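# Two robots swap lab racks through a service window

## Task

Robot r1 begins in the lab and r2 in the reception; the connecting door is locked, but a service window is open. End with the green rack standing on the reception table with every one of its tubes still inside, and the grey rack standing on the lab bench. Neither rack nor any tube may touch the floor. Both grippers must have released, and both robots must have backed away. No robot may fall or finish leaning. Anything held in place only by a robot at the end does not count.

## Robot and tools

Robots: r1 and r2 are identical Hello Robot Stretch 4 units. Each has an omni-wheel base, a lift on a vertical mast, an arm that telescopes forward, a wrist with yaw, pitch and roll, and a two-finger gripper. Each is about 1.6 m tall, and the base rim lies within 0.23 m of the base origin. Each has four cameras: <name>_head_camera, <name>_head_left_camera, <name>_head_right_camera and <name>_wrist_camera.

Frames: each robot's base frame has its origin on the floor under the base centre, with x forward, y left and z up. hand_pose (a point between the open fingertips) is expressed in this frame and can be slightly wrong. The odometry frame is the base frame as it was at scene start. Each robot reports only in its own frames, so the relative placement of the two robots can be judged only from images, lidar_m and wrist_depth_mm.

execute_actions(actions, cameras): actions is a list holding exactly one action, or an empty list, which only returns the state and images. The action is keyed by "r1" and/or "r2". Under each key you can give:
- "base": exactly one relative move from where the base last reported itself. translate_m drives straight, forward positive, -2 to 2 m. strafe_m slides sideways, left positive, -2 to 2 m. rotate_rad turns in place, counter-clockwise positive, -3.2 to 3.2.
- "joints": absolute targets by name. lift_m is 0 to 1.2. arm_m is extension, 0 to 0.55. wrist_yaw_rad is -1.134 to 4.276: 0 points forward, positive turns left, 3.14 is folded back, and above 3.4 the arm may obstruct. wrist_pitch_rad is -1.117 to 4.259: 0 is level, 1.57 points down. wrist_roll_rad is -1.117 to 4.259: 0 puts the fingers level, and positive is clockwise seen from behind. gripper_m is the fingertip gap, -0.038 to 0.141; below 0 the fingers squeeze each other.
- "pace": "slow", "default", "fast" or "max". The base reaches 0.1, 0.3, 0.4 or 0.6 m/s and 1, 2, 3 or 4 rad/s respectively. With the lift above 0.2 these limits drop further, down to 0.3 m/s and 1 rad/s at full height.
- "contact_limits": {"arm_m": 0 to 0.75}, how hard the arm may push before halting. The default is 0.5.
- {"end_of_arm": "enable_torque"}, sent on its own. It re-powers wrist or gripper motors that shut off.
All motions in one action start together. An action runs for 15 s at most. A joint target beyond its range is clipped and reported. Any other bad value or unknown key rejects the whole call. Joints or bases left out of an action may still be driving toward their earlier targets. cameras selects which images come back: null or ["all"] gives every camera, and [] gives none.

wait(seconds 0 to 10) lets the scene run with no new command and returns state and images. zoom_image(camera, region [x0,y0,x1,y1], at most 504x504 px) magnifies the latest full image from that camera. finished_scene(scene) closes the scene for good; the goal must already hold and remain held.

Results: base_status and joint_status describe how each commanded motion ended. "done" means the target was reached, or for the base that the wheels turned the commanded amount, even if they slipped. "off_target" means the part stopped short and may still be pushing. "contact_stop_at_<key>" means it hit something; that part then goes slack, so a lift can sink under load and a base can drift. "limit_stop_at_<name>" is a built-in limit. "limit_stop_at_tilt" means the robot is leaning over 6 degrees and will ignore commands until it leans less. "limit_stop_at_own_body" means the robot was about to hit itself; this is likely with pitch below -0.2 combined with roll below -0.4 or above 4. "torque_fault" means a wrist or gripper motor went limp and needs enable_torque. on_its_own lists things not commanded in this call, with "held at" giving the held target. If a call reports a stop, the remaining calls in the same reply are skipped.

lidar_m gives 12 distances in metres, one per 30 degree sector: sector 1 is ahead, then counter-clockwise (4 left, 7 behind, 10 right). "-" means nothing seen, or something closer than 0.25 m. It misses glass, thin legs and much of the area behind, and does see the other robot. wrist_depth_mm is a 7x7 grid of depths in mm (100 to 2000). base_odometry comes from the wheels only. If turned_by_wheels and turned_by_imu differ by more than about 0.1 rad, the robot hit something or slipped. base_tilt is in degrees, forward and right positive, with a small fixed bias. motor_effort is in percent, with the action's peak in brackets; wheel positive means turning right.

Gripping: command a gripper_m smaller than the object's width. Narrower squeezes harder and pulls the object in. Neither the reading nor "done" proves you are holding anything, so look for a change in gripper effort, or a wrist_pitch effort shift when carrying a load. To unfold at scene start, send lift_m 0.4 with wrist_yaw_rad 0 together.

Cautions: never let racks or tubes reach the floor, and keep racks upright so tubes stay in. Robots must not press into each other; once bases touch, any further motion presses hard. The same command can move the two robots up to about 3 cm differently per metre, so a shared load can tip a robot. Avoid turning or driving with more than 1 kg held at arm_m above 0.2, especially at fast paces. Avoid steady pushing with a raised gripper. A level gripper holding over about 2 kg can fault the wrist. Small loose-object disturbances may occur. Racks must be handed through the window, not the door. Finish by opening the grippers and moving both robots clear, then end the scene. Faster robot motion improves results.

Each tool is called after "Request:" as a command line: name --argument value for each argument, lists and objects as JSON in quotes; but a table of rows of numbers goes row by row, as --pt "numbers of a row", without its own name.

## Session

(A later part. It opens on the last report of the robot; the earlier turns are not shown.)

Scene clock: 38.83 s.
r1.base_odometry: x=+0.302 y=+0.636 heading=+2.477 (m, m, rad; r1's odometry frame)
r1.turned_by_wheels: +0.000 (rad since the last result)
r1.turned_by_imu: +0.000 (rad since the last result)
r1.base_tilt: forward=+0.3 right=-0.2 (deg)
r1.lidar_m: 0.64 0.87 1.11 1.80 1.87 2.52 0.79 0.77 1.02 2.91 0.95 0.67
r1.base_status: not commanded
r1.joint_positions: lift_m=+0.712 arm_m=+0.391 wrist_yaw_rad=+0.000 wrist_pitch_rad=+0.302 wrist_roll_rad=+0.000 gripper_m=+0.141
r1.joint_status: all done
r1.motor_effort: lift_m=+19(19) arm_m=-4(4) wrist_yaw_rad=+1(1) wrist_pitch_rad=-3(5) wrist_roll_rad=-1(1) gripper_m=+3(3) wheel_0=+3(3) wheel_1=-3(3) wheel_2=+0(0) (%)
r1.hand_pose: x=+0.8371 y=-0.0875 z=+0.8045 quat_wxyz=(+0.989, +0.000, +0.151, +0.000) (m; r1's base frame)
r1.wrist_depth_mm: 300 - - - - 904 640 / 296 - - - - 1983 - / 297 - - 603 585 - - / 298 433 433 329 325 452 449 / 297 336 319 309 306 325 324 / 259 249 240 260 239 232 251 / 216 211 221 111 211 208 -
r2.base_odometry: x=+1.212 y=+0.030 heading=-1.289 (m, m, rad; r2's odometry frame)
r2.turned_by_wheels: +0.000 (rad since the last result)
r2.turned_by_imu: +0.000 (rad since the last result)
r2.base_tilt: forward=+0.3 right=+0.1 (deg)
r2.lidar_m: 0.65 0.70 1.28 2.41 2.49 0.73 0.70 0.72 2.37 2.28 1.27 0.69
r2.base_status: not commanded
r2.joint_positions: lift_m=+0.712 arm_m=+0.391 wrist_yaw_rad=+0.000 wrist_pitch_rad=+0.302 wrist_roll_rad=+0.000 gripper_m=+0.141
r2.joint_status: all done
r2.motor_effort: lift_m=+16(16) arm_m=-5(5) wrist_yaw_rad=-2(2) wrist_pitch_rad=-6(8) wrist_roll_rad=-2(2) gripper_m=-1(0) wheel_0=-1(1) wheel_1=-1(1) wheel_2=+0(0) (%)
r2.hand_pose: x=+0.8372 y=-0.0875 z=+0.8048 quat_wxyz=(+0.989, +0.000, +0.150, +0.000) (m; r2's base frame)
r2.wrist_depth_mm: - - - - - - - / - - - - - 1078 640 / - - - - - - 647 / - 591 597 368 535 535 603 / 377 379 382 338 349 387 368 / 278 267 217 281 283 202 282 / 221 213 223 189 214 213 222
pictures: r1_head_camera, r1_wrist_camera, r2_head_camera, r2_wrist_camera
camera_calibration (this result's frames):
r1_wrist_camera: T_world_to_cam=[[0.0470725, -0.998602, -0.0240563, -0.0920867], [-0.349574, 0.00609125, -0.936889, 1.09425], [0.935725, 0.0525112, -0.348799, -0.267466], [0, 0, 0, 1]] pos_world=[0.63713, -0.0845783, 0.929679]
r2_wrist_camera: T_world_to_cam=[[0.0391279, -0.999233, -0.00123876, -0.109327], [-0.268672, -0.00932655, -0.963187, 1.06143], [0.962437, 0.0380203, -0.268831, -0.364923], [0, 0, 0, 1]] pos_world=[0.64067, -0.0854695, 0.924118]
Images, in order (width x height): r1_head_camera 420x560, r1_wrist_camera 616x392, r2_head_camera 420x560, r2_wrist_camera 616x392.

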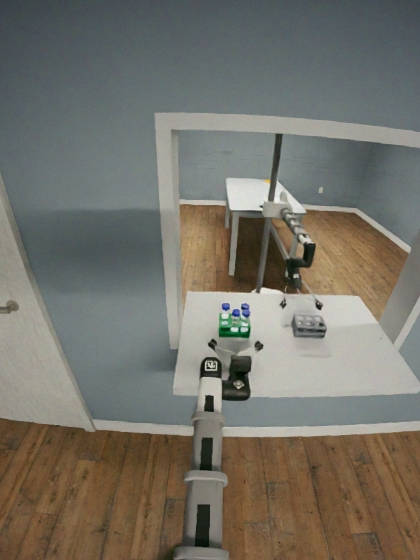

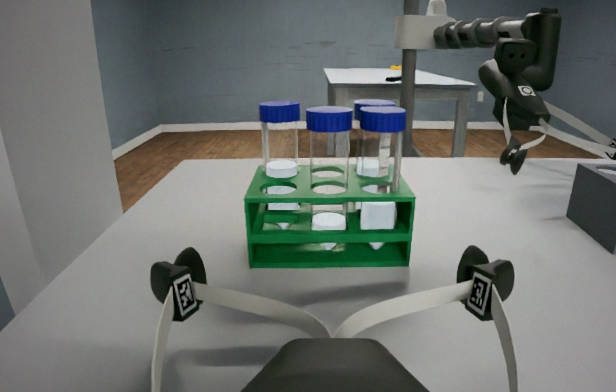

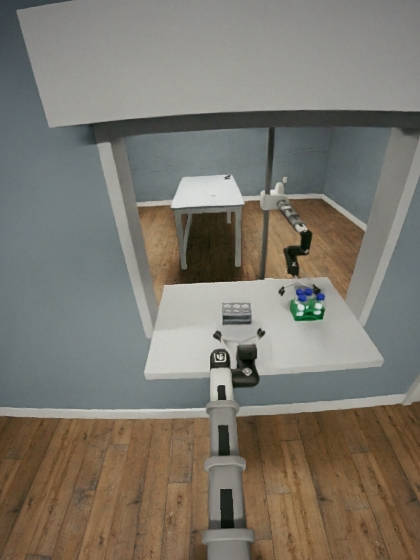

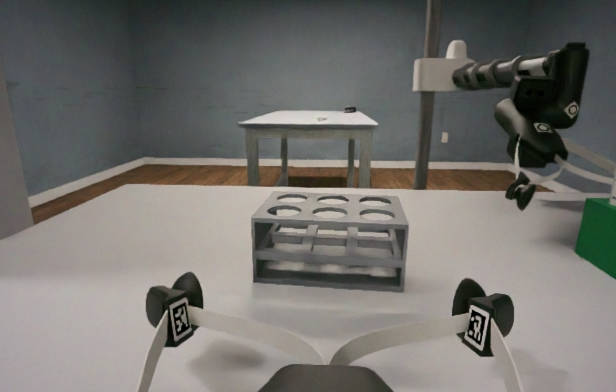

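Request:
execute_actions --actions '[{"r1":{"base":{"strafe_m":-0.315},"pace":"fast"},"r2":{"base":{"strafe_m":-0.315},"pace":"fast"}}]' --cameras '["r1_wrist_camera","r2_wrist_camera"]'

Scene clock: 41.00 s.
r1.base_odometry: x=+0.496 y=+0.884 heading=+2.477 (m, m, rad; r1's odometry frame)
r1.turned_by_wheels: +0.000 (rad since the last result)
r1.turned_by_imu: +0.001 (rad since the last result)
r1.base_tilt: forward=+0.5 right=-0.3 (deg)
r1.lidar_m: 0.64 0.67 1.24 2.10 2.20 3.01 0.74 0.75 2.67 2.59 1.26 0.66
r1.base_status: done
r1.joint_positions: lift_m=+0.712 arm_m=+0.391 wrist_yaw_rad=+0.000 wrist_pitch_rad=+0.302 wrist_roll_rad=+0.000 gripper_m=+0.141
r1.joint_status: not commanded
r1.motor_effort: lift_m=+20(19) arm_m=-5(4) wrist_yaw_rad=+1(1) wrist_pitch_rad=-4(3) wrist_roll_rad=-1(1) gripper_m=+0(2) wheel_0=+3(14) wheel_1=-1(14) wheel_2=+0(2) (%)
r1.hand_pose: x=+0.8371 y=-0.0875 z=+0.8045 quat_wxyz=(+0.989, +0.000, +0.151, +0.000) (m; r1's base frame)
r1.wrist_depth_mm: - - 788 - - - - / - 668 - - - - - / 621 627 - - - - - / 347 469 462 349 349 452 449 / 322 336 322 319 315 327 324 / 257 248 240 262 238 233 250 / 216 211 220 111 211 208 -
r2.base_odometry: x=+0.909 y=-0.058 heading=-1.289 (m, m, rad; r2's odometry frame)
r2.turned_by_wheels: +0.000 (rad since the last result)
r2.turned_by_imu: +0.001 (rad since the last result)
r2.base_tilt: forward=+0.6 right=+0.1 (deg)
r2.lidar_m: 0.67 0.70 1.27 2.71 2.85 0.73 0.71 2.87 2.07 1.97 1.24 0.69
r2.base_status: done
r2.joint_positions: lift_m=+0.712 arm_m=+0.391 wrist_yaw_rad=+0.000 wrist_pitch_rad=+0.302 wrist_roll_rad=+0.000 gripper_m=+0.141
r2.joint_status: not commanded
r2.motor_effort: lift_m=+15(16) arm_m=-5(5) wrist_yaw_rad=-2(0) wrist_pitch_rad=-8(7) wrist_roll_rad=-2(1) gripper_m=+0(1) wheel_0=-2(15) wheel_1=+0(11) wheel_2=+0(0) (%)
r2.hand_pose: x=+0.8372 y=-0.0874 z=+0.8048 quat_wxyz=(+0.989, +0.000, +0.150, +0.000) (m; r2's base frame)
r2.wrist_depth_mm: - - - - - - - / - - 699 - - - 366 / - 634 - - - - 366 / 492 530 591 368 535 - 364 / 334 379 382 325 322 384 345 / 278 267 218 281 283 202 281 / 220 213 222 189 214 214 222
pictures: r1_wrist_camera, r2_wrist_camera
camera_calibration (this result's frames):
r1_wrist_camera: T_world_to_cam=[[0.047113, -0.9986, -0.0240563, -0.0921092], [-0.349574, 0.00607714, -0.936889, 1.09424], [0.935723, 0.0525491, -0.348799, -0.267461], [0, 0, 0, 1]] pos_world=[0.637128, -0.0845752, 0.929679]
r2_wrist_camera: T_world_to_cam=[[0.0392527, -0.999229, -0.00123864, -0.109397], [-0.268671, -0.00936024, -0.963187, 1.06143], [0.962432, 0.0381405, -0.268831, -0.364918], [0, 0, 0, 1]] pos_world=[0.640678, -0.0854596, 0.924118]
Images, in order (width x height): r1_wrist_camera 616x392, r2_wrist_camera 616x392.

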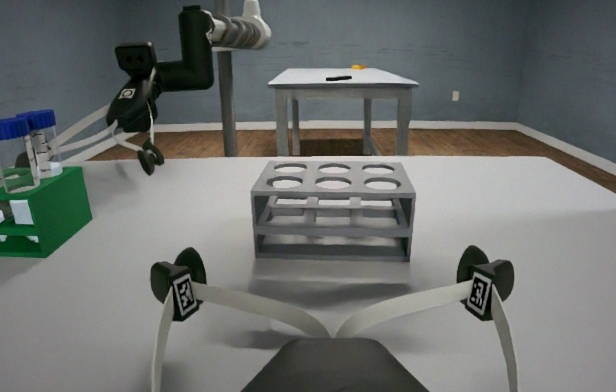

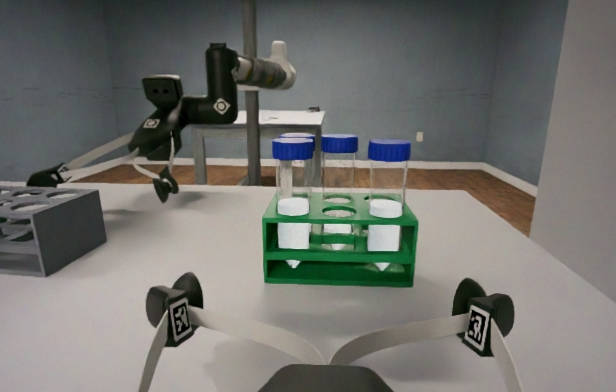

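Request:
execute_actions --actions '[{"r1":{"base":{"strafe_m":-0.003},"joints":{"arm_m":0.498}},"r2":{"base":{"strafe_m":-0.008},"joints":{"arm_m":0.498}}}]' --cameras '["r1_wrist_camera","r2_wrist_camera"]'

Scene clock: 42.53 s.
r1.base_odometry: x=+0.498 y=+0.886 heading=+2.477 (m, m, rad; r1's odometry frame)
r1.turned_by_wheels: +0.000 (rad since the last result)
r1.turned_by_imu: +0.001 (rad since the last result)
r1.base_tilt: forward=+0.4 right=-0.4 (deg)
r1.lidar_m: 0.61 0.67 1.21 2.13 2.19 2.96 0.73 0.76 2.73 2.60 1.29 0.68
r1.base_status: done
r1.joint_positions: lift_m=+0.712 arm_m=+0.497 wrist_yaw_rad=+0.000 wrist_pitch_rad=+0.302 wrist_roll_rad=+0.000 gripper_m=+0.141
r1.joint_status: all done
r1.motor_effort: lift_m=+19(19) arm_m=+5(2) wrist_yaw_rad=+0(1) wrist_pitch_rad=-5(6) wrist_roll_rad=-1(1) gripper_m=-3(0) wheel_0=-1(10) wheel_1=+4(8) wheel_2=+0(1) (%)
r1.hand_pose: x=+0.9435 y=-0.0874 z=+0.8045 quat_wxyz=(+0.989, +0.000, +0.150, +0.000) (m; r1's base frame)
r1.wrist_depth_mm: - 469 960 - - - - / 430 480 - - - - - / 407 - - - - - - / 436 473 466 462 459 452 449 / 315 336 239 238 236 325 322 / 257 249 215 224 213 206 250 / 216 211 220 111 211 208 -
r2.base_odometry: x=+0.901 y=-0.060 heading=-1.289 (m, m, rad; r2's odometry frame)
r2.turned_by_wheels: +0.000 (rad since the last result)
r2.turned_by_imu: +0.001 (rad since the last result)
r2.base_tilt: forward=+0.4 right=+0.1 (deg)
r2.lidar_m: 0.66 0.71 1.24 2.72 1.04 0.72 0.71 2.87 2.06 1.98 1.23 0.69
r2.base_status: done
r2.joint_positions: lift_m=+0.712 arm_m=+0.497 wrist_yaw_rad=+0.000 wrist_pitch_rad=+0.302 wrist_roll_rad=+0.000 gripper_m=+0.141
r2.joint_status: all done
r2.motor_effort: lift_m=+16(16) arm_m=+5(5) wrist_yaw_rad=-1(2) wrist_pitch_rad=-6(6) wrist_roll_rad=-2(1) gripper_m=-1(1) wheel_0=+2(7) wheel_1=-1(9) wheel_2=+0(1) (%)
r2.hand_pose: x=+0.9434 y=-0.0874 z=+0.8048 quat_wxyz=(+0.989, +0.000, +0.150, +0.000) (m; r2's base frame)
r2.wrist_depth_mm: - - - - - - - / - 488 931 - - - - / 424 496 1983 1921 - - - / 433 - 530 484 488 - - / 330 379 355 253 237 382 - / 278 265 202 217 209 198 281 / 220 213 213 185 209 213 221
pictures: r1_wrist_camera, r2_wrist_camera
camera_calibration (this result's frames):
r1_wrist_camera: T_world_to_cam=[[0.0473405, -0.998589, -0.0240539, -0.0972777], [-0.349531, 0.00599774, -0.936906, 1.13144], [0.935728, 0.0527611, -0.348753, -0.367096], [0, 0, 0, 1]] pos_world=[0.743579, -0.0845581, 0.929682]
r2_wrist_camera: T_world_to_cam=[[0.0394471, -0.999221, -0.0012387, -0.113695], [-0.268668, -0.00941242, -0.963187, 1.08995], [0.962425, 0.0383277, -0.26883, -0.467099], [0, 0, 0, 1]] pos_world=[0.746869, -0.0854443, 0.924118]
Images, in order (width x height): r1_wrist_camera 616x392, r2_wrist_camera 616x392.

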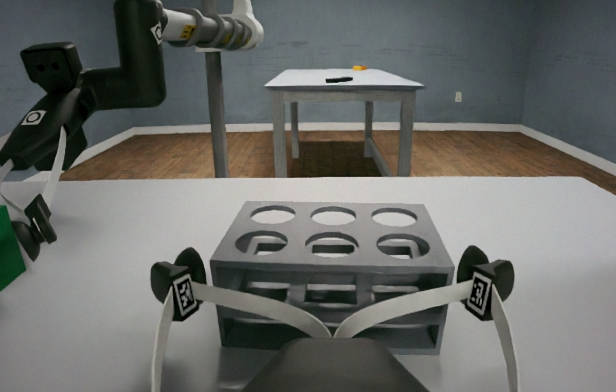

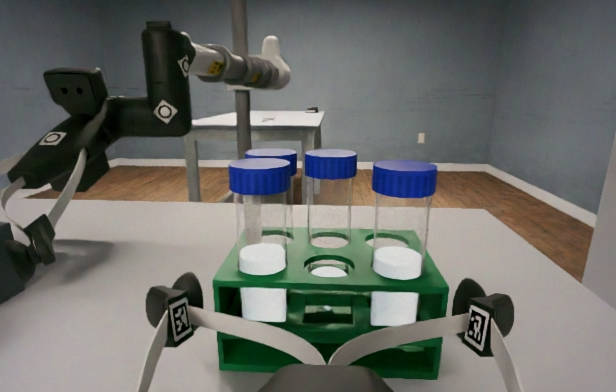

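Request:
execute_actions --actions '[{"r1":{"joints":{"gripper_m":0.06,"arm_m":0.506}},"r2":{"joints":{"gripper_m":0.06,"arm_m":0.505}}}]' --cameras '["r1_wrist_camera","r2_wrist_camera"]'

Request:
execute_actions --actions '[{"r1":{"joints":{"lift_m":0.78,"arm_m":0.25}},"r2":{"joints":{"lift_m":0.78,"arm_m":0.25}}}]' --cameras '["r1_head_left_camera","r1_wrist_camera","r2_head_left_camera","r2_wrist_camera"]'

Scene clock: 44.53 s.
r1.base_odometry: x=+0.498 y=+0.886 heading=+2.477 (m, m, rad; r1's odometry frame)
r1.turned_by_wheels: +0.000 (rad since the last result)
r1.turned_by_imu: +0.001 (rad since the last result)
r1.base_tilt: forward=+0.3 right=-0.3 (deg)
r1.lidar_m: 0.62 0.67 1.23 2.12 2.22 2.97 0.72 0.76 2.71 2.59 1.27 0.68
r1.base_status: not commanded
r1.joint_positions: lift_m=+0.712 arm_m=+0.505 wrist_yaw_rad=+0.000 wrist_pitch_rad=+0.303 wrist_roll_rad=+0.000 gripper_m=+0.060
r1.joint_status: all done
r1.motor_effort: lift_m=+19(19) arm_m=+5(4) wrist_yaw_rad=+1(0) wrist_pitch_rad=-7(8) wrist_roll_rad=-1(1) gripper_m=-22(20) wheel_0=-1(1) wheel_1=+3(4) wheel_2=+0(0) (%)
r1.hand_pose: x=+0.9514 y=-0.0874 z=+0.8041 quat_wxyz=(+0.989, +0.000, +0.151, +0.000) (m; r1's base frame)
r1.wrist_depth_mm: - 473 960 - - - - / 415 466 - - - - - / 407 - - - - - - / 418 462 462 459 452 449 442 / 314 332 242 211 208 322 320 / 255 183 189 213 202 175 259 / 214 210 204 111 184 205 -
r2.base_odometry: x=+0.901 y=-0.060 heading=-1.289 (m, m, rad; r2's odometry frame)
r2.turned_by_wheels: +0.000 (rad since the last result)
r2.turned_by_imu: +0.001 (rad since the last result)
r2.base_tilt: forward=+0.7 right=+0.1 (deg)
r2.lidar_m: 0.66 0.66 1.28 2.73 1.07 0.72 0.71 2.86 2.07 1.97 1.23 0.70
r2.base_status: not commanded
r2.joint_positions: lift_m=+0.712 arm_m=+0.504 wrist_yaw_rad=+0.000 wrist_pitch_rad=+0.305 wrist_roll_rad=+0.000 gripper_m=+0.061
r2.joint_status: all done
r2.motor_effort: lift_m=+16(15) arm_m=+5(6) wrist_yaw_rad=-3(2) wrist_pitch_rad=-15(14) wrist_roll_rad=-1(2) gripper_m=-23(24) wheel_0=+2(2) wheel_1=-1(1) wheel_2=+0(0) (%)
r2.hand_pose: x=+0.9502 y=-0.0875 z=+0.8040 quat_wxyz=(+0.988, +0.000, +0.152, +0.000) (m; r2's base frame)
r2.wrist_depth_mm: - - - - - - - / - 469 931 - - - - / 407 480 1983 - - - - / 415 - 473 517 473 - - / 325 373 327 245 241 375 - / 274 263 184 206 180 182 277 / 216 202 187 179 179 182 175
pictures: r1_wrist_camera, r2_wrist_camera
camera_calibration (this result's frames):
r1_wrist_camera: T_world_to_cam=[[0.0472595, -0.998592, -0.0241114, -0.0975504], [-0.350674, 0.00601567, -0.936478, 1.13462], [0.935305, 0.0527127, -0.349895, -0.373278], [0, 0, 0, 1]] pos_world=[0.751622, -0.084562, 0.92959]
r2_wrist_camera: T_world_to_cam=[[0.0392023, -0.99923, -0.00134371, -0.113713], [-0.271293, -0.00934926, -0.962451, 1.09296], [0.961698, 0.0380949, -0.271451, -0.471029], [0, 0, 0, 1]] pos_world=[0.753957, -0.0854632, 0.923903]
Images, in order (width x height): r1_wrist_camera 616x392, r2_wrist_camera 616x392.

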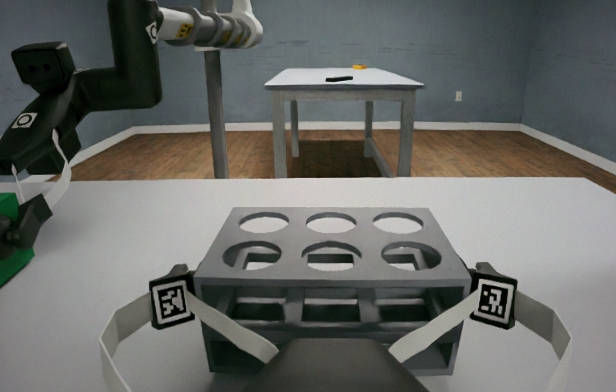

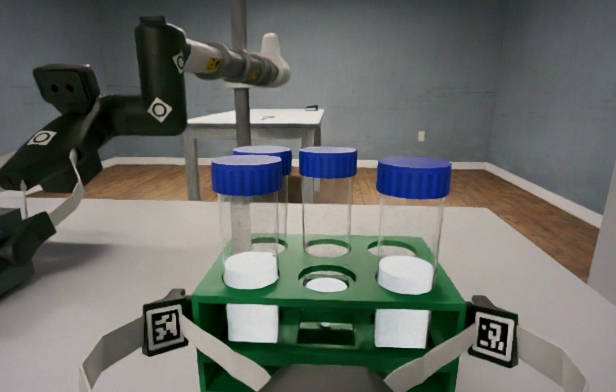

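Scene clock: 46.43 s.
r1.base_odometry: x=+0.498 y=+0.886 heading=+2.477 (m, m, rad; r1's odometry frame)
r1.turned_by_wheels: +0.000 (rad since the last result)
r1.turned_by_imu: +0.001 (rad since the last result)
r1.base_tilt: forward=+0.4 right=-0.3 (deg)
r1.lidar_m: 0.63 0.66 1.21 2.12 2.22 2.97 0.74 0.76 2.72 2.61 1.29 0.68
r1.base_status: not commanded
r1.joint_positions: lift_m=+0.780 arm_m=+0.251 wrist_yaw_rad=+0.000 wrist_pitch_rad=+0.304 wrist_roll_rad=+0.000 gripper_m=+0.060
r1.joint_status: all done
r1.motor_effort: lift_m=+23(25) arm_m=-4(2) wrist_yaw_rad=+1(1) wrist_pitch_rad=-10(10) wrist_roll_rad=-1(1) gripper_m=-23(19) wheel_0=-1(1) wheel_1=+4(4) wheel_2=+0(0) (%)
r1.hand_pose: x=+0.6969 y=-0.0874 z=+0.8717 quat_wxyz=(+0.988, +0.000, +0.151, +0.000) (m; r1's base frame)
r1.wrist_depth_mm: - - - - - - - / - - 960 - - - - / - - - - - - - / 676 661 654 647 640 640 - / 473 473 242 211 208 459 452 / 364 184 189 213 202 175 368 / 304 298 210 111 185 291 -
r2.base_odometry: x=+0.901 y=-0.060 heading=-1.289 (m, m, rad; r2's odometry frame)
r2.turned_by_wheels: +0.000 (rad since the last result)
r2.turned_by_imu: +0.000 (rad since the last result)
r2.base_tilt: forward=+0.5 right=-0.1 (deg)
r2.lidar_m: 0.65 0.68 1.27 2.73 1.03 0.73 0.69 2.86 2.04 1.97 1.25 0.69
r2.base_status: not commanded
r2.joint_positions: lift_m=+0.779 arm_m=+0.251 wrist_yaw_rad=+0.000 wrist_pitch_rad=+0.305 wrist_roll_rad=+0.000 gripper_m=+0.061
r2.joint_status: all done
r2.motor_effort: lift_m=+26(28) arm_m=-5(5) wrist_yaw_rad=-1(3) wrist_pitch_rad=-16(17) wrist_roll_rad=-1(1) gripper_m=-23(23) wheel_0=+2(2) wheel_1=-1(1) wheel_2=+0(0) (%)
r2.hand_pose: x=+0.6970 y=-0.0875 z=+0.8710 quat_wxyz=(+0.988, +0.000, +0.152, +0.000) (m; r2's base frame)
r2.wrist_depth_mm: - - - - - - 359 / - - 976 - - - 373 / - - 788 - - - 389 / 809 820 683 741 676 496 404 / 535 530 473 245 241 484 424 / 392 377 183 206 180 182 445 / 310 289 187 179 179 182 289
pictures: r1_head_left_camera, r1_wrist_camera, r2_head_left_camera, r2_wrist_camera
camera_calibration (this result's frames):
r1_wrist_camera: T_world_to_cam=[[0.0470995, -0.998599, -0.0241302, -0.0838089], [-0.351043, 0.00606857, -0.93634, 1.1088], [0.935174, 0.0525718, -0.350266, -0.111217], [0, 0, 0, 1]] pos_world=[0.49719, -0.0845734, 0.997231]
r2_wrist_camera: T_world_to_cam=[[0.0391955, -0.999231, -0.00133355, -0.103704], [-0.271685, -0.00937272, -0.962341, 1.08895], [0.961588, 0.0380817, -0.271844, -0.208892], [0, 0, 0, 1]] pos_world=[0.500784, -0.0854629, 0.991014]
Images, in order (width x height): r1_head_left_camera 420x672, r1_wrist_camera 616x392, r2_head_left_camera 420x672, r2_wrist_camera 616x392.

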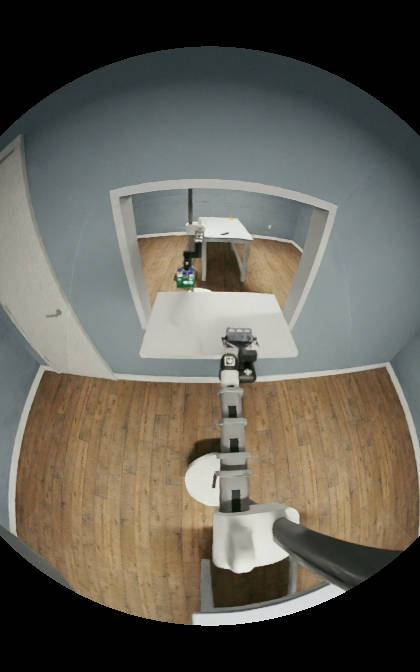

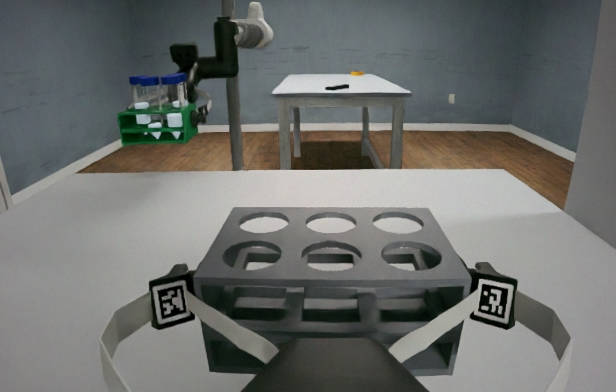

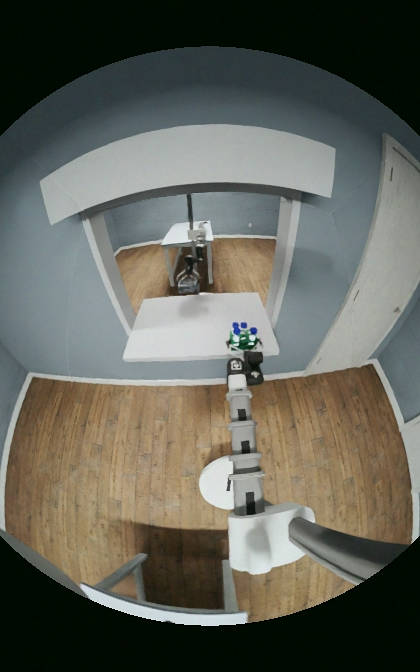

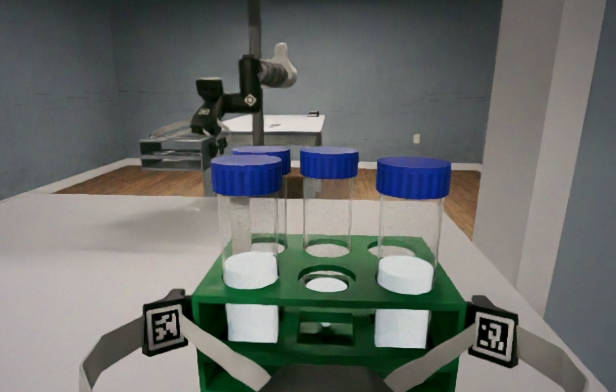

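Request:
execute_actions --actions '[{"r1":{"base":{"rotate_rad":-2.95},"joints":{"arm_m":0.15}},"r2":{"base":{"rotate_rad":3.08},"joints":{"arm_m":0.15}}}]' --cameras '["r1_head_camera","r1_wrist_camera","r2_head_camera","r2_wrist_camera"]'

Scene clock: 49.43 s.
r1.base_odometry: x=+0.498 y=+0.886 heading=-0.472 (m, m, rad; r1's odometry frame)
r1.turned_by_wheels: -2.949 (rad since the last result)
r1.turned_by_imu: -3.022 (rad since the last result)
r1.base_tilt: forward=+0.4 right=-0.2 (deg)
r1.lidar_m: 0.54 0.80 2.60 2.23 1.11 0.65 0.65 0.70 1.41 2.10 2.33 0.74
r1.base_status: done
r1.joint_positions: lift_m=+0.780 arm_m=+0.151 wrist_yaw_rad=+0.000 wrist_pitch_rad=+0.304 wrist_roll_rad=+0.000 gripper_m=+0.060
r1.joint_status: all done
r1.motor_effort: lift_m=+22(22) arm_m=-4(6) wrist_yaw_rad=+1(3) wrist_pitch_rad=-8(9) wrist_roll_rad=-1(1) gripper_m=-18(22) wheel_0=+3(10) wheel_1=+2(12) wheel_2=+3(12) (%)
r1.hand_pose: x=+0.5970 y=-0.0875 z=+0.8718 quat_wxyz=(+0.988, +0.000, +0.151, +0.000) (m; r1's base frame)
r1.wrist_depth_mm: - - - - - - - / - - - - - - - / - - 1060 1042 1025 - - / 676 661 654 647 640 - - / 500 477 242 211 209 1863 1983 / 1499 184 189 213 202 174 1618 / 1308 1255 209 111 185 1255 -
r2.base_odometry: x=+0.901 y=-0.060 heading=+1.791 (m, m, rad; r2's odometry frame)
r2.turned_by_wheels: +3.080 (rad since the last result)
r2.turned_by_imu: +3.062 (rad since the last result)
r2.base_tilt: forward=+0.6 right=+0.1 (deg)
r2.lidar_m: 0.55 3.12 2.12 1.99 1.39 0.74 0.67 0.68 0.91 2.70 2.77 0.76
r2.base_status: done
r2.joint_positions: lift_m=+0.780 arm_m=+0.151 wrist_yaw_rad=+0.000 wrist_pitch_rad=+0.305 wrist_roll_rad=+0.000 gripper_m=+0.061
r2.joint_status: all done
r2.motor_effort: lift_m=+25(26) arm_m=-5(5) wrist_yaw_rad=-5(7) wrist_pitch_rad=-16(16) wrist_roll_rad=-1(3) gripper_m=-22(24) wheel_0=-1(8) wheel_1=-2(10) wheel_2=+0(9) (%)
r2.hand_pose: x=+0.5970 y=-0.0874 z=+0.8711 quat_wxyz=(+0.988, +0.000, +0.152, +0.000) (m; r2's base frame)
r2.wrist_depth_mm: - - - - - - - / - - - - - - - / - - - 1808 1808 - - / - - - 750 683 831 831 / - - 530 244 241 521 539 / 1756 1661 184 206 178 183 394 / 1366 1308 186 179 179 183 418
pictures: r1_head_camera, r1_wrist_camera, r2_head_camera, r2_wrist_camera
camera_calibration (this result's frames):
r1_wrist_camera: T_world_to_cam=[[0.0470387, -0.998602, -0.0241167, -0.0790927], [-0.350952, 0.00608241, -0.936374, 1.07376], [0.935211, 0.0525096, -0.350176, -0.017813], [0, 0, 0, 1]] pos_world=[0.397217, -0.0845778, 0.997292]
r2_wrist_camera: T_world_to_cam=[[0.0395782, -0.999216, -0.00131794, -0.0999242], [-0.271657, -0.00949083, -0.962347, 1.06183], [0.96158, 0.038446, -0.27182, -0.112783], [0, 0, 0, 1]] pos_world=[0.400859, -0.0854321, 0.991062]
Images, in order (width x height): r1_head_camera 420x560, r1_wrist_camera 616x392, r2_head_camera 420x560, r2_wrist_camera 616x392.

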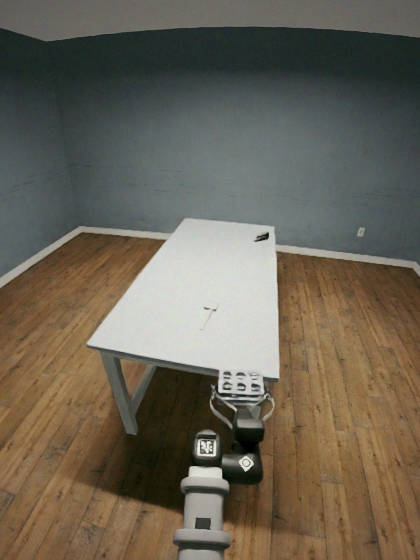

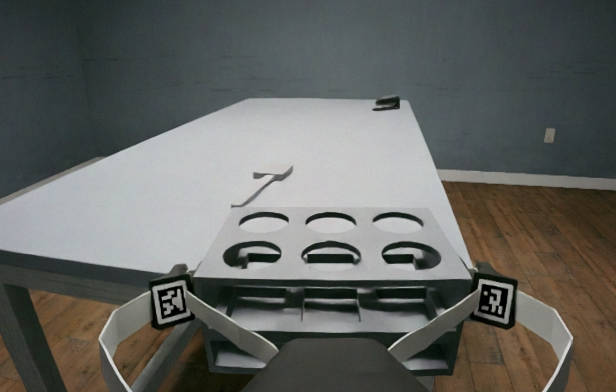

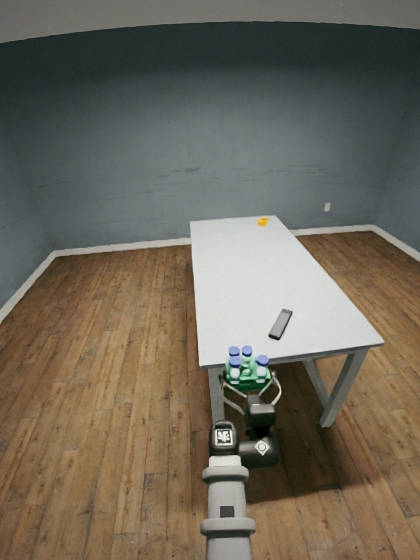

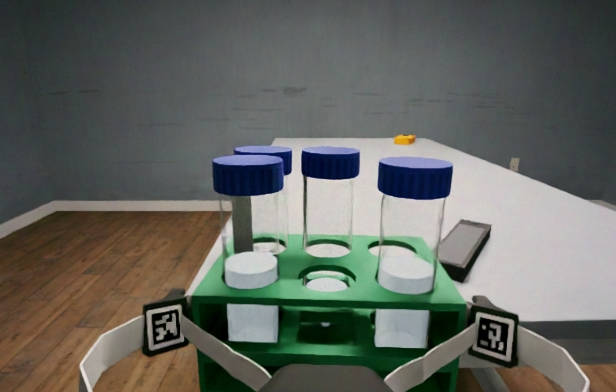

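Request:
execute_actions --actions '[{"r1":{"base":{"strafe_m":-0.02},"joints":{"arm_m":0.44,"lift_m":0.73}},"r2":{"base":{"strafe_m":0.015},"joints":{"arm_m":0.5,"lift_m":0.735}}}]' --cameras '["r1_head_camera","r1_wrist_camera","r2_head_camera","r2_wrist_camera"]'

Scene clock: 51.80 s.
r1.base_odometry: x=+0.489 y=+0.869 heading=-0.472 (m, m, rad; r1's odometry frame)
r1.turned_by_wheels: +0.000 (rad since the last result)
r1.turned_by_imu: +0.001 (rad since the last result)
r1.base_tilt: forward=+0.4 right=-0.2 (deg)
r1.lidar_m: 0.73 0.80 2.65 2.26 1.10 0.66 0.66 0.72 1.41 2.09 2.30 0.74
r1.base_status: done
r1.joint_positions: lift_m=+0.730 arm_m=+0.439 wrist_yaw_rad=+0.000 wrist_pitch_rad=+0.304 wrist_roll_rad=+0.000 gripper_m=+0.060
r1.joint_status: all done
r1.motor_effort: lift_m=+18(22) arm_m=+5(4) wrist_yaw_rad=-1(1) wrist_pitch_rad=-8(9) wrist_roll_rad=-1(1) gripper_m=-22(22) wheel_0=+2(10) wheel_1=-1(11) wheel_2=+0(2) (%)
r1.hand_pose: x=+0.8854 y=-0.0874 z=+0.8222 quat_wxyz=(+0.989, +0.000, +0.151, +0.000) (m; r1's base frame)
r1.wrist_depth_mm: - - - - - - - / - - - - - - - / - 854 831 809 798 - - / 521 517 473 504 500 - - / 366 368 242 211 209 357 1863 / 285 184 189 213 203 174 1430 / 237 232 209 111 184 228 -
r2.base_odometry: x=+0.887 y=-0.063 heading=+1.791 (m, m, rad; r2's odometry frame)
r2.turned_by_wheels: +0.000 (rad since the last result)
r2.turned_by_imu: +0.001 (rad since the last result)
r2.base_tilt: forward=+0.6 right=+0.0 (deg)
r2.lidar_m: 0.68 3.08 2.09 1.96 1.38 0.73 0.67 0.68 0.91 2.70 2.81 0.75
r2.base_status: done
r2.joint_positions: lift_m=+0.735 arm_m=+0.499 wrist_yaw_rad=+0.000 wrist_pitch_rad=+0.305 wrist_roll_rad=+0.000 gripper_m=+0.061
r2.joint_status: all done
r2.motor_effort: lift_m=+16(24) arm_m=+5(5) wrist_yaw_rad=-3(3) wrist_pitch_rad=-16(16) wrist_roll_rad=-1(3) gripper_m=-24(24) wheel_0=-1(8) wheel_1=+2(9) wheel_2=+0(0) (%)
r2.hand_pose: x=+0.9452 y=-0.0874 z=+0.8269 quat_wxyz=(+0.988, +0.000, +0.152, +0.000) (m; r2's base frame)
r2.wrist_depth_mm: - - - - - - - / - - - - - - - / - - - 1397 1430 - - / - - 597 597 539 661 661 / - - 375 245 242 430 427 / 1661 351 184 207 181 183 315 / 1281 229 187 179 179 182 190
pictures: r1_head_camera, r1_wrist_camera, r2_head_camera, r2_wrist_camera
camera_calibration (this result's frames):
r1_wrist_camera: T_world_to_cam=[[0.0473632, -0.998587, -0.02411, -0.0940603], [-0.35082, 0.0059696, -0.936424, 1.12844], [0.935244, 0.0528103, -0.350041, -0.305057], [0, 0, 0, 1]] pos_world=[0.685636, -0.0845535, 0.947645]
r2_wrist_camera: T_world_to_cam=[[0.0395205, -0.999218, -0.00129035, -0.113747], [-0.271503, -0.00949553, -0.962391, 1.11378], [0.961626, 0.0383845, -0.271666, -0.459728], [0, 0, 0, 1]] pos_world=[0.748975, -0.085436, 0.946852]
Images, in order (width x height): r1_head_camera 420x560, r1_wrist_camera 616x392, r2_head_camera 420x560, r2_wrist_camera 616x392.

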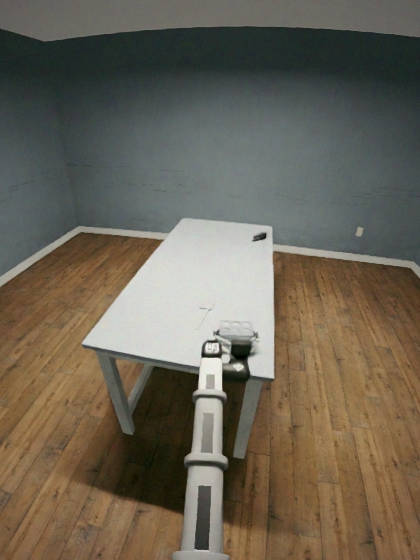

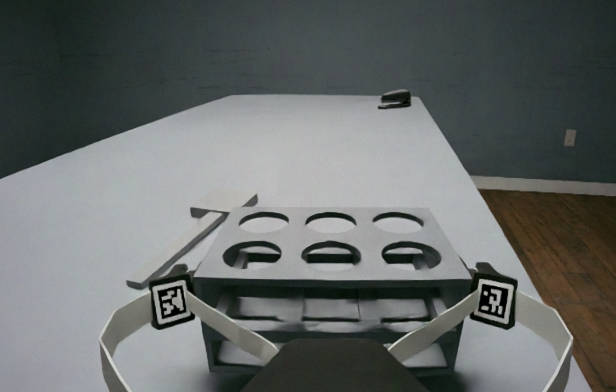

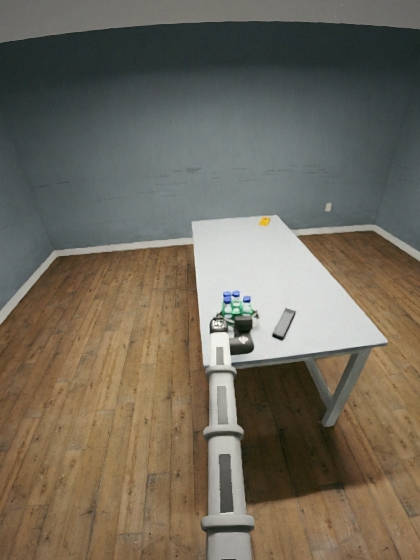

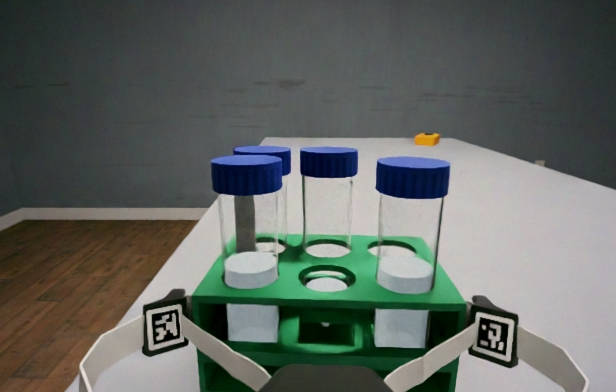

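Request:
execute_actions --actions '[{"r1":{"joints":{"lift_m":0.711}},"r2":{"joints":{"lift_m":0.711}}}]' --cameras '[]'

Request:
execute_actions --actions '[{"r1":{"joints":{"gripper_m":0.141}},"r2":{"joints":{"gripper_m":0.141}}}]' --cameras '["r1_wrist_camera","r2_wrist_camera"]'

Request:
execute_actions --actions '[{"r1":{"base":{"translate_m":-0.1},"joints":{"arm_m":0.0},"pace":"fast"},"r2":{"base":{"translate_m":-0.1},"joints":{"arm_m":0.0},"pace":"fast"}}]' --cameras '["r1_head_camera","r1_wrist_camera","r2_head_camera","r2_wrist_camera"]'

Scene clock: 52.87 s.
r1.base_odometry: x=+0.489 y=+0.869 heading=-0.472 (m, m, rad; r1's odometry frame)
r1.turned_by_wheels: +0.000 (rad since the last result)
r1.turned_by_imu: +0.000 (rad since the last result)
r1.base_tilt: forward=+0.4 right=-0.3 (deg)
r1.lidar_m: 0.73 0.80 2.65 2.29 1.11 0.67 0.64 0.72 1.44 2.07 2.30 0.71
r1.base_status: not commanded
r1.joint_positions: lift_m=+0.711 arm_m=+0.439 wrist_yaw_rad=+0.000 wrist_pitch_rad=+0.304 wrist_roll_rad=+0.000 gripper_m=+0.060
r1.joint_status: all done
r1.motor_effort: lift_m=+18(20) arm_m=+5(5) wrist_yaw_rad=+0(0) wrist_pitch_rad=-8(8) wrist_roll_rad=-2(1) gripper_m=-18(22) wheel_0=+3(3) wheel_1=-1(1) wheel_2=+0(0) (%)
r1.hand_pose: x=+0.8854 y=-0.0874 z=+0.8031 quat_wxyz=(+0.989, +0.000, +0.151, +0.000) (m; r1's base frame)
r1.wrist_depth_mm: - - - - - - - / - - - - - - - / - 759 732 723 715 - - / 466 455 433 452 449 480 - / 329 330 242 211 208 320 1863 / 254 184 189 213 202 174 271 / 213 208 201 111 184 204 -
r2.base_odometry: x=+0.887 y=-0.063 heading=+1.791 (m, m, rad; r2's odometry frame)
r2.turned_by_wheels: +0.000 (rad since the last result)
r2.turned_by_imu: +0.000 (rad since the last result)
r2.base_tilt: forward=+0.5 right=+0.1 (deg)
r2.lidar_m: 0.69 3.11 2.06 1.96 1.37 0.70 0.67 0.69 0.90 2.71 2.77 0.76
r2.base_status: not commanded
r2.joint_positions: lift_m=+0.711 arm_m=+0.499 wrist_yaw_rad=+0.000 wrist_pitch_rad=+0.305 wrist_roll_rad=+0.000 gripper_m=+0.061
r2.joint_status: all done
r2.motor_effort: lift_m=+17(15) arm_m=+6(5) wrist_yaw_rad=-5(3) wrist_pitch_rad=-15(16) wrist_roll_rad=-2(2) gripper_m=-23(24) wheel_0=-1(1) wheel_1=+2(2) wheel_2=+0(0) (%)
r2.hand_pose: x=+0.9452 y=-0.0874 z=+0.8029 quat_wxyz=(+0.988, +0.000, +0.152, +0.000) (m; r2's base frame)
r2.wrist_depth_mm: - - - - - - - / - - - - - - - / - - - 1229 1255 - - / - - 512 512 469 574 574 / - - 324 246 241 370 370 / 1618 259 183 206 181 183 274 / 1182 199 186 179 179 183 174
pictures: none
No camera images: the call's "cameras" was empty. Leave "cameras" out to get every camera's image.

Scene clock: 54.70 s.
r1.base_odometry: x=+0.489 y=+0.869 heading=-0.472 (m, m, rad; r1's odometry frame)
r1.turned_by_wheels: +0.000 (rad since the last result)
r1.turned_by_imu: +0.000 (rad since the last result)
r1.base_tilt: forward=+0.3 right=-0.2 (deg)
r1.lidar_m: 0.73 0.80 2.65 2.27 1.12 0.66 0.65 0.72 1.43 2.08 2.30 0.73
r1.base_status: not commanded
r1.joint_positions: lift_m=+0.711 arm_m=+0.439 wrist_yaw_rad=+0.000 wrist_pitch_rad=+0.302 wrist_roll_rad=+0.000 gripper_m=+0.141
r1.joint_status: all done
r1.motor_effort: lift_m=+18(18) arm_m=+5(4) wrist_yaw_rad=-1(1) wrist_pitch_rad=-4(9) wrist_roll_rad=-1(1) gripper_m=+1(24) wheel_0=+3(3) wheel_1=-1(1) wheel_2=+0(0) (%)
r1.hand_pose: x=+0.8856 y=-0.0874 z=+0.8036 quat_wxyz=(+0.989, +0.000, +0.150, +0.000) (m; r1's base frame)
r1.wrist_depth_mm: - - - - - - - / - - - - - - - / - 778 750 732 723 - - / 469 466 433 455 452 530 - / 330 332 235 235 232 320 1808 / 255 247 209 221 211 204 260 / 213 208 216 111 208 206 -
r2.base_odometry: x=+0.887 y=-0.063 heading=+1.791 (m, m, rad; r2's odometry frame)
r2.turned_by_wheels: +0.000 (rad since the last result)
r2.turned_by_imu: +0.000 (rad since the last result)
r2.base_tilt: forward=+0.5 right=+0.0 (deg)
r2.lidar_m: 0.69 3.09 2.09 1.96 1.39 0.73 0.66 0.69 0.88 2.70 2.80 0.76
r2.base_status: not commanded
r2.joint_positions: lift_m=+0.711 arm_m=+0.499 wrist_yaw_rad=+0.000 wrist_pitch_rad=+0.302 wrist_roll_rad=+0.000 gripper_m=+0.141
r2.joint_status: all done
r2.motor_effort: lift_m=+16(17) arm_m=+5(5) wrist_yaw_rad=-1(2) wrist_pitch_rad=-5(15) wrist_roll_rad=-3(2) gripper_m=+1(24) wheel_0=-1(1) wheel_1=+2(2) wheel_2=+0(0) (%)
r2.hand_pose: x=+0.9455 y=-0.0874 z=+0.8038 quat_wxyz=(+0.989, +0.000, +0.150, +0.000) (m; r2's base frame)
r2.wrist_depth_mm: - - - - - - - / - - - - - - - / - - - 1281 1308 - - / - - 525 530 477 585 591 / - - 330 258 233 379 379 / 1661 277 193 214 202 198 278 / 1229 211 211 181 204 211 219
pictures: r1_wrist_camera, r2_wrist_camera
camera_calibration (this result's frames):
r1_wrist_camera: T_world_to_cam=[[0.0474047, -0.998587, -0.0240284, -0.0946164], [-0.349197, 0.00597018, -0.93703, 1.1102], [0.935849, 0.0528103, -0.34842, -0.313521], [0, 0, 0, 1]] pos_world=[0.685571, -0.0845536, 0.928777]
r2_wrist_camera: T_world_to_cam=[[0.0394084, -0.999223, -0.00115876, -0.11382], [-0.268271, -0.00946325, -0.963297, 1.0893], [0.962537, 0.0382729, -0.268435, -0.469741], [0, 0, 0, 1]] pos_world=[0.748857, -0.0854452, 0.923097]
Images, in order (width x height): r1_wrist_camera 616x392, r2_wrist_camera 616x392.

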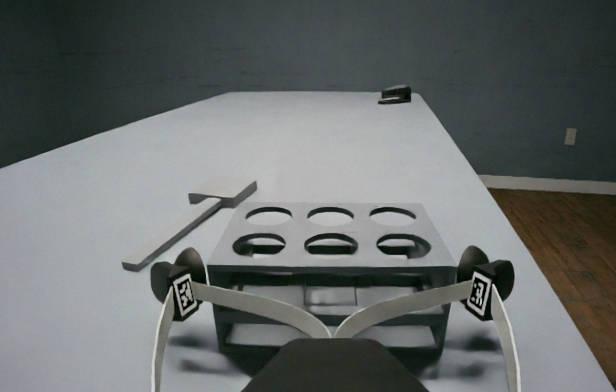

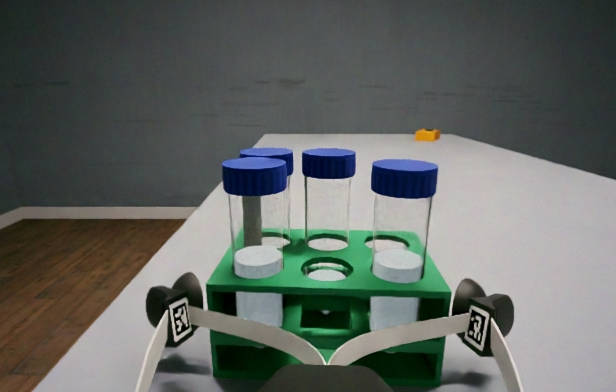

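Scene clock: 56.80 s.
r1.base_odometry: x=+0.400 y=+0.914 heading=-0.472 (m, m, rad; r1's odometry frame)
r1.turned_by_wheels: +0.000 (rad since the last result)
r1.turned_by_imu: +0.001 (rad since the last result)
r1.base_tilt: forward=+0.4 right=-0.1 (deg)
r1.lidar_m: 0.78 0.88 2.65 1.99 0.72 0.56 0.55 0.61 1.29 2.07 2.29 0.84
r1.base_status: done
r1.joint_positions: lift_m=+0.711 arm_m=+0.001 wrist_yaw_rad=+0.000 wrist_pitch_rad=+0.302 wrist_roll_rad=+0.000 gripper_m=+0.141
r1.joint_status: all done
r1.motor_effort: lift_m=+18(19) arm_m=-4(5) wrist_yaw_rad=+0(1) wrist_pitch_rad=-5(4) wrist_roll_rad=-1(1) gripper_m=-1(1) wheel_0=-2(10) wheel_1=-4(10) wheel_2=+0(13) (%)
r1.hand_pose: x=+0.4471 y=-0.0875 z=+0.8035 quat_wxyz=(+0.989, +0.000, +0.151, +0.000) (m; r1's base frame)
r1.wrist_depth_mm: - - - - - - - / - - - 1983 - - - / - 788 759 715 842 - - / 798 - 699 668 - - - / 1808 1983 1863 1983 1708 1921 1863 / 1499 946 1366 1499 723 1336 1430 / 1255 991 1255 111 1205 1182 1205
r2.base_odometry: x=+0.909 y=-0.161 heading=+1.791 (m, m, rad; r2's odometry frame)
r2.turned_by_wheels: +0.000 (rad since the last result)
r2.turned_by_imu: +0.000 (rad since the last result)
r2.base_tilt: forward=+0.7 right=-0.1 (deg)
r2.lidar_m: 0.78 3.07 2.08 1.95 1.22 0.61 0.57 0.57 0.76 2.38 2.79 0.84
r2.base_status: done
r2.joint_positions: lift_m=+0.711 arm_m=+0.001 wrist_yaw_rad=+0.000 wrist_pitch_rad=+0.302 wrist_roll_rad=+0.000 gripper_m=+0.141
r2.joint_status: all done
r2.motor_effort: lift_m=+16(16) arm_m=-5(5) wrist_yaw_rad=+0(3) wrist_pitch_rad=-6(7) wrist_roll_rad=-2(2) gripper_m=-1(0) wheel_0=+1(6) wheel_1=-1(10) wheel_2=-3(12) (%)
r2.hand_pose: x=+0.4477 y=-0.0875 z=+0.8036 quat_wxyz=(+0.989, +0.000, +0.151, +0.000) (m; r2's base frame)
r2.wrist_depth_mm: - - - - - - - / - - - - - - - / - - - 891 1336 - - / - - - 634 640 640 634 / - - - 668 - - - / 1618 1576 217 1464 1618 203 1576 / 1255 1255 1308 433 1229 1229 1182
pictures: r1_head_camera, r1_wrist_camera, r2_head_camera, r2_wrist_camera
camera_calibration (this result's frames):
r1_wrist_camera: T_world_to_cam=[[0.0470184, -0.998604, -0.0240522, -0.0737454], [-0.349669, 0.00610106, -0.936853, 0.957023], [0.935693, 0.0524597, -0.348894, 0.0972264], [0, 0, 0, 1]] pos_world=[0.247135, -0.0845818, 0.928739]
r2_wrist_camera: T_world_to_cam=[[0.039109, -0.999234, -0.00118406, -0.0941329], [-0.268893, -0.00938293, -0.963124, 0.955741], [0.962376, 0.0379852, -0.269054, 0.00988777], [0, 0, 0, 1]] pos_world=[0.251158, -0.0854688, 0.923046]
Images, in order (width x height): r1_head_camera 420x560, r1_wrist_camera 616x392, r2_head_camera 420x560, r2_wrist_camera 616x392.

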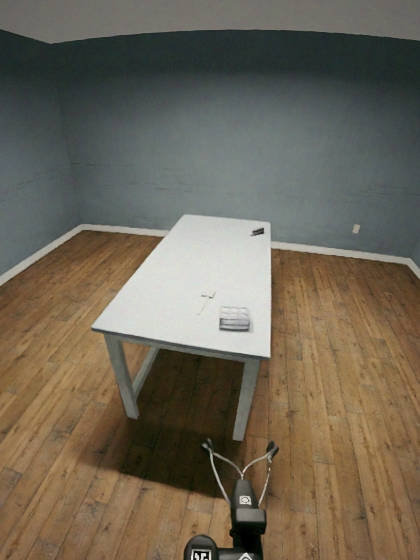

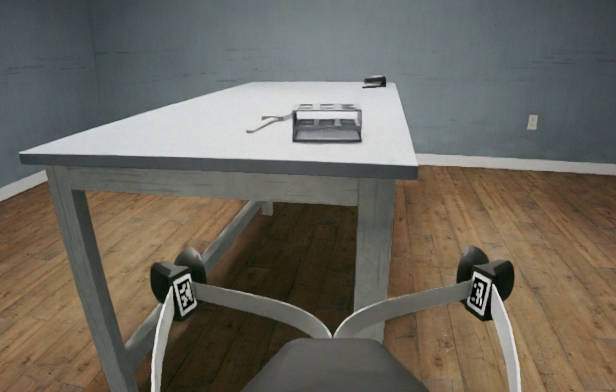

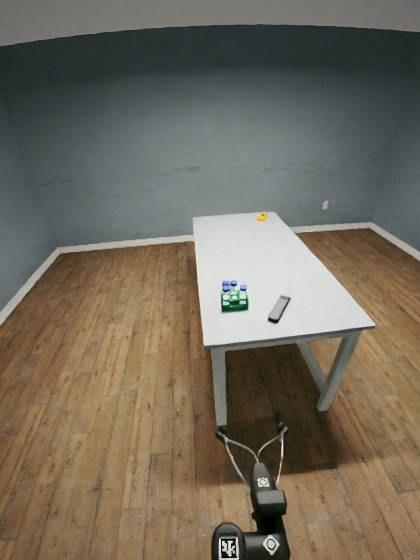

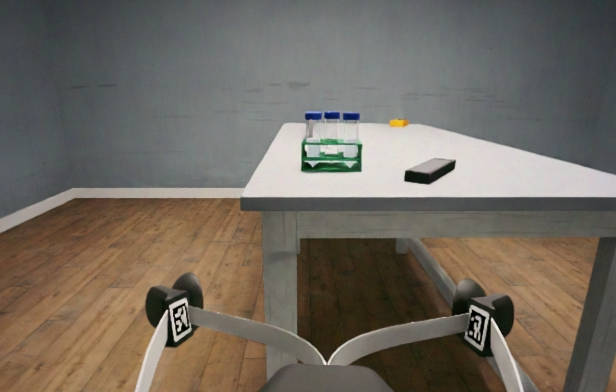

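Request:
finished_scene --scene 1

The scene is finished: the task was done.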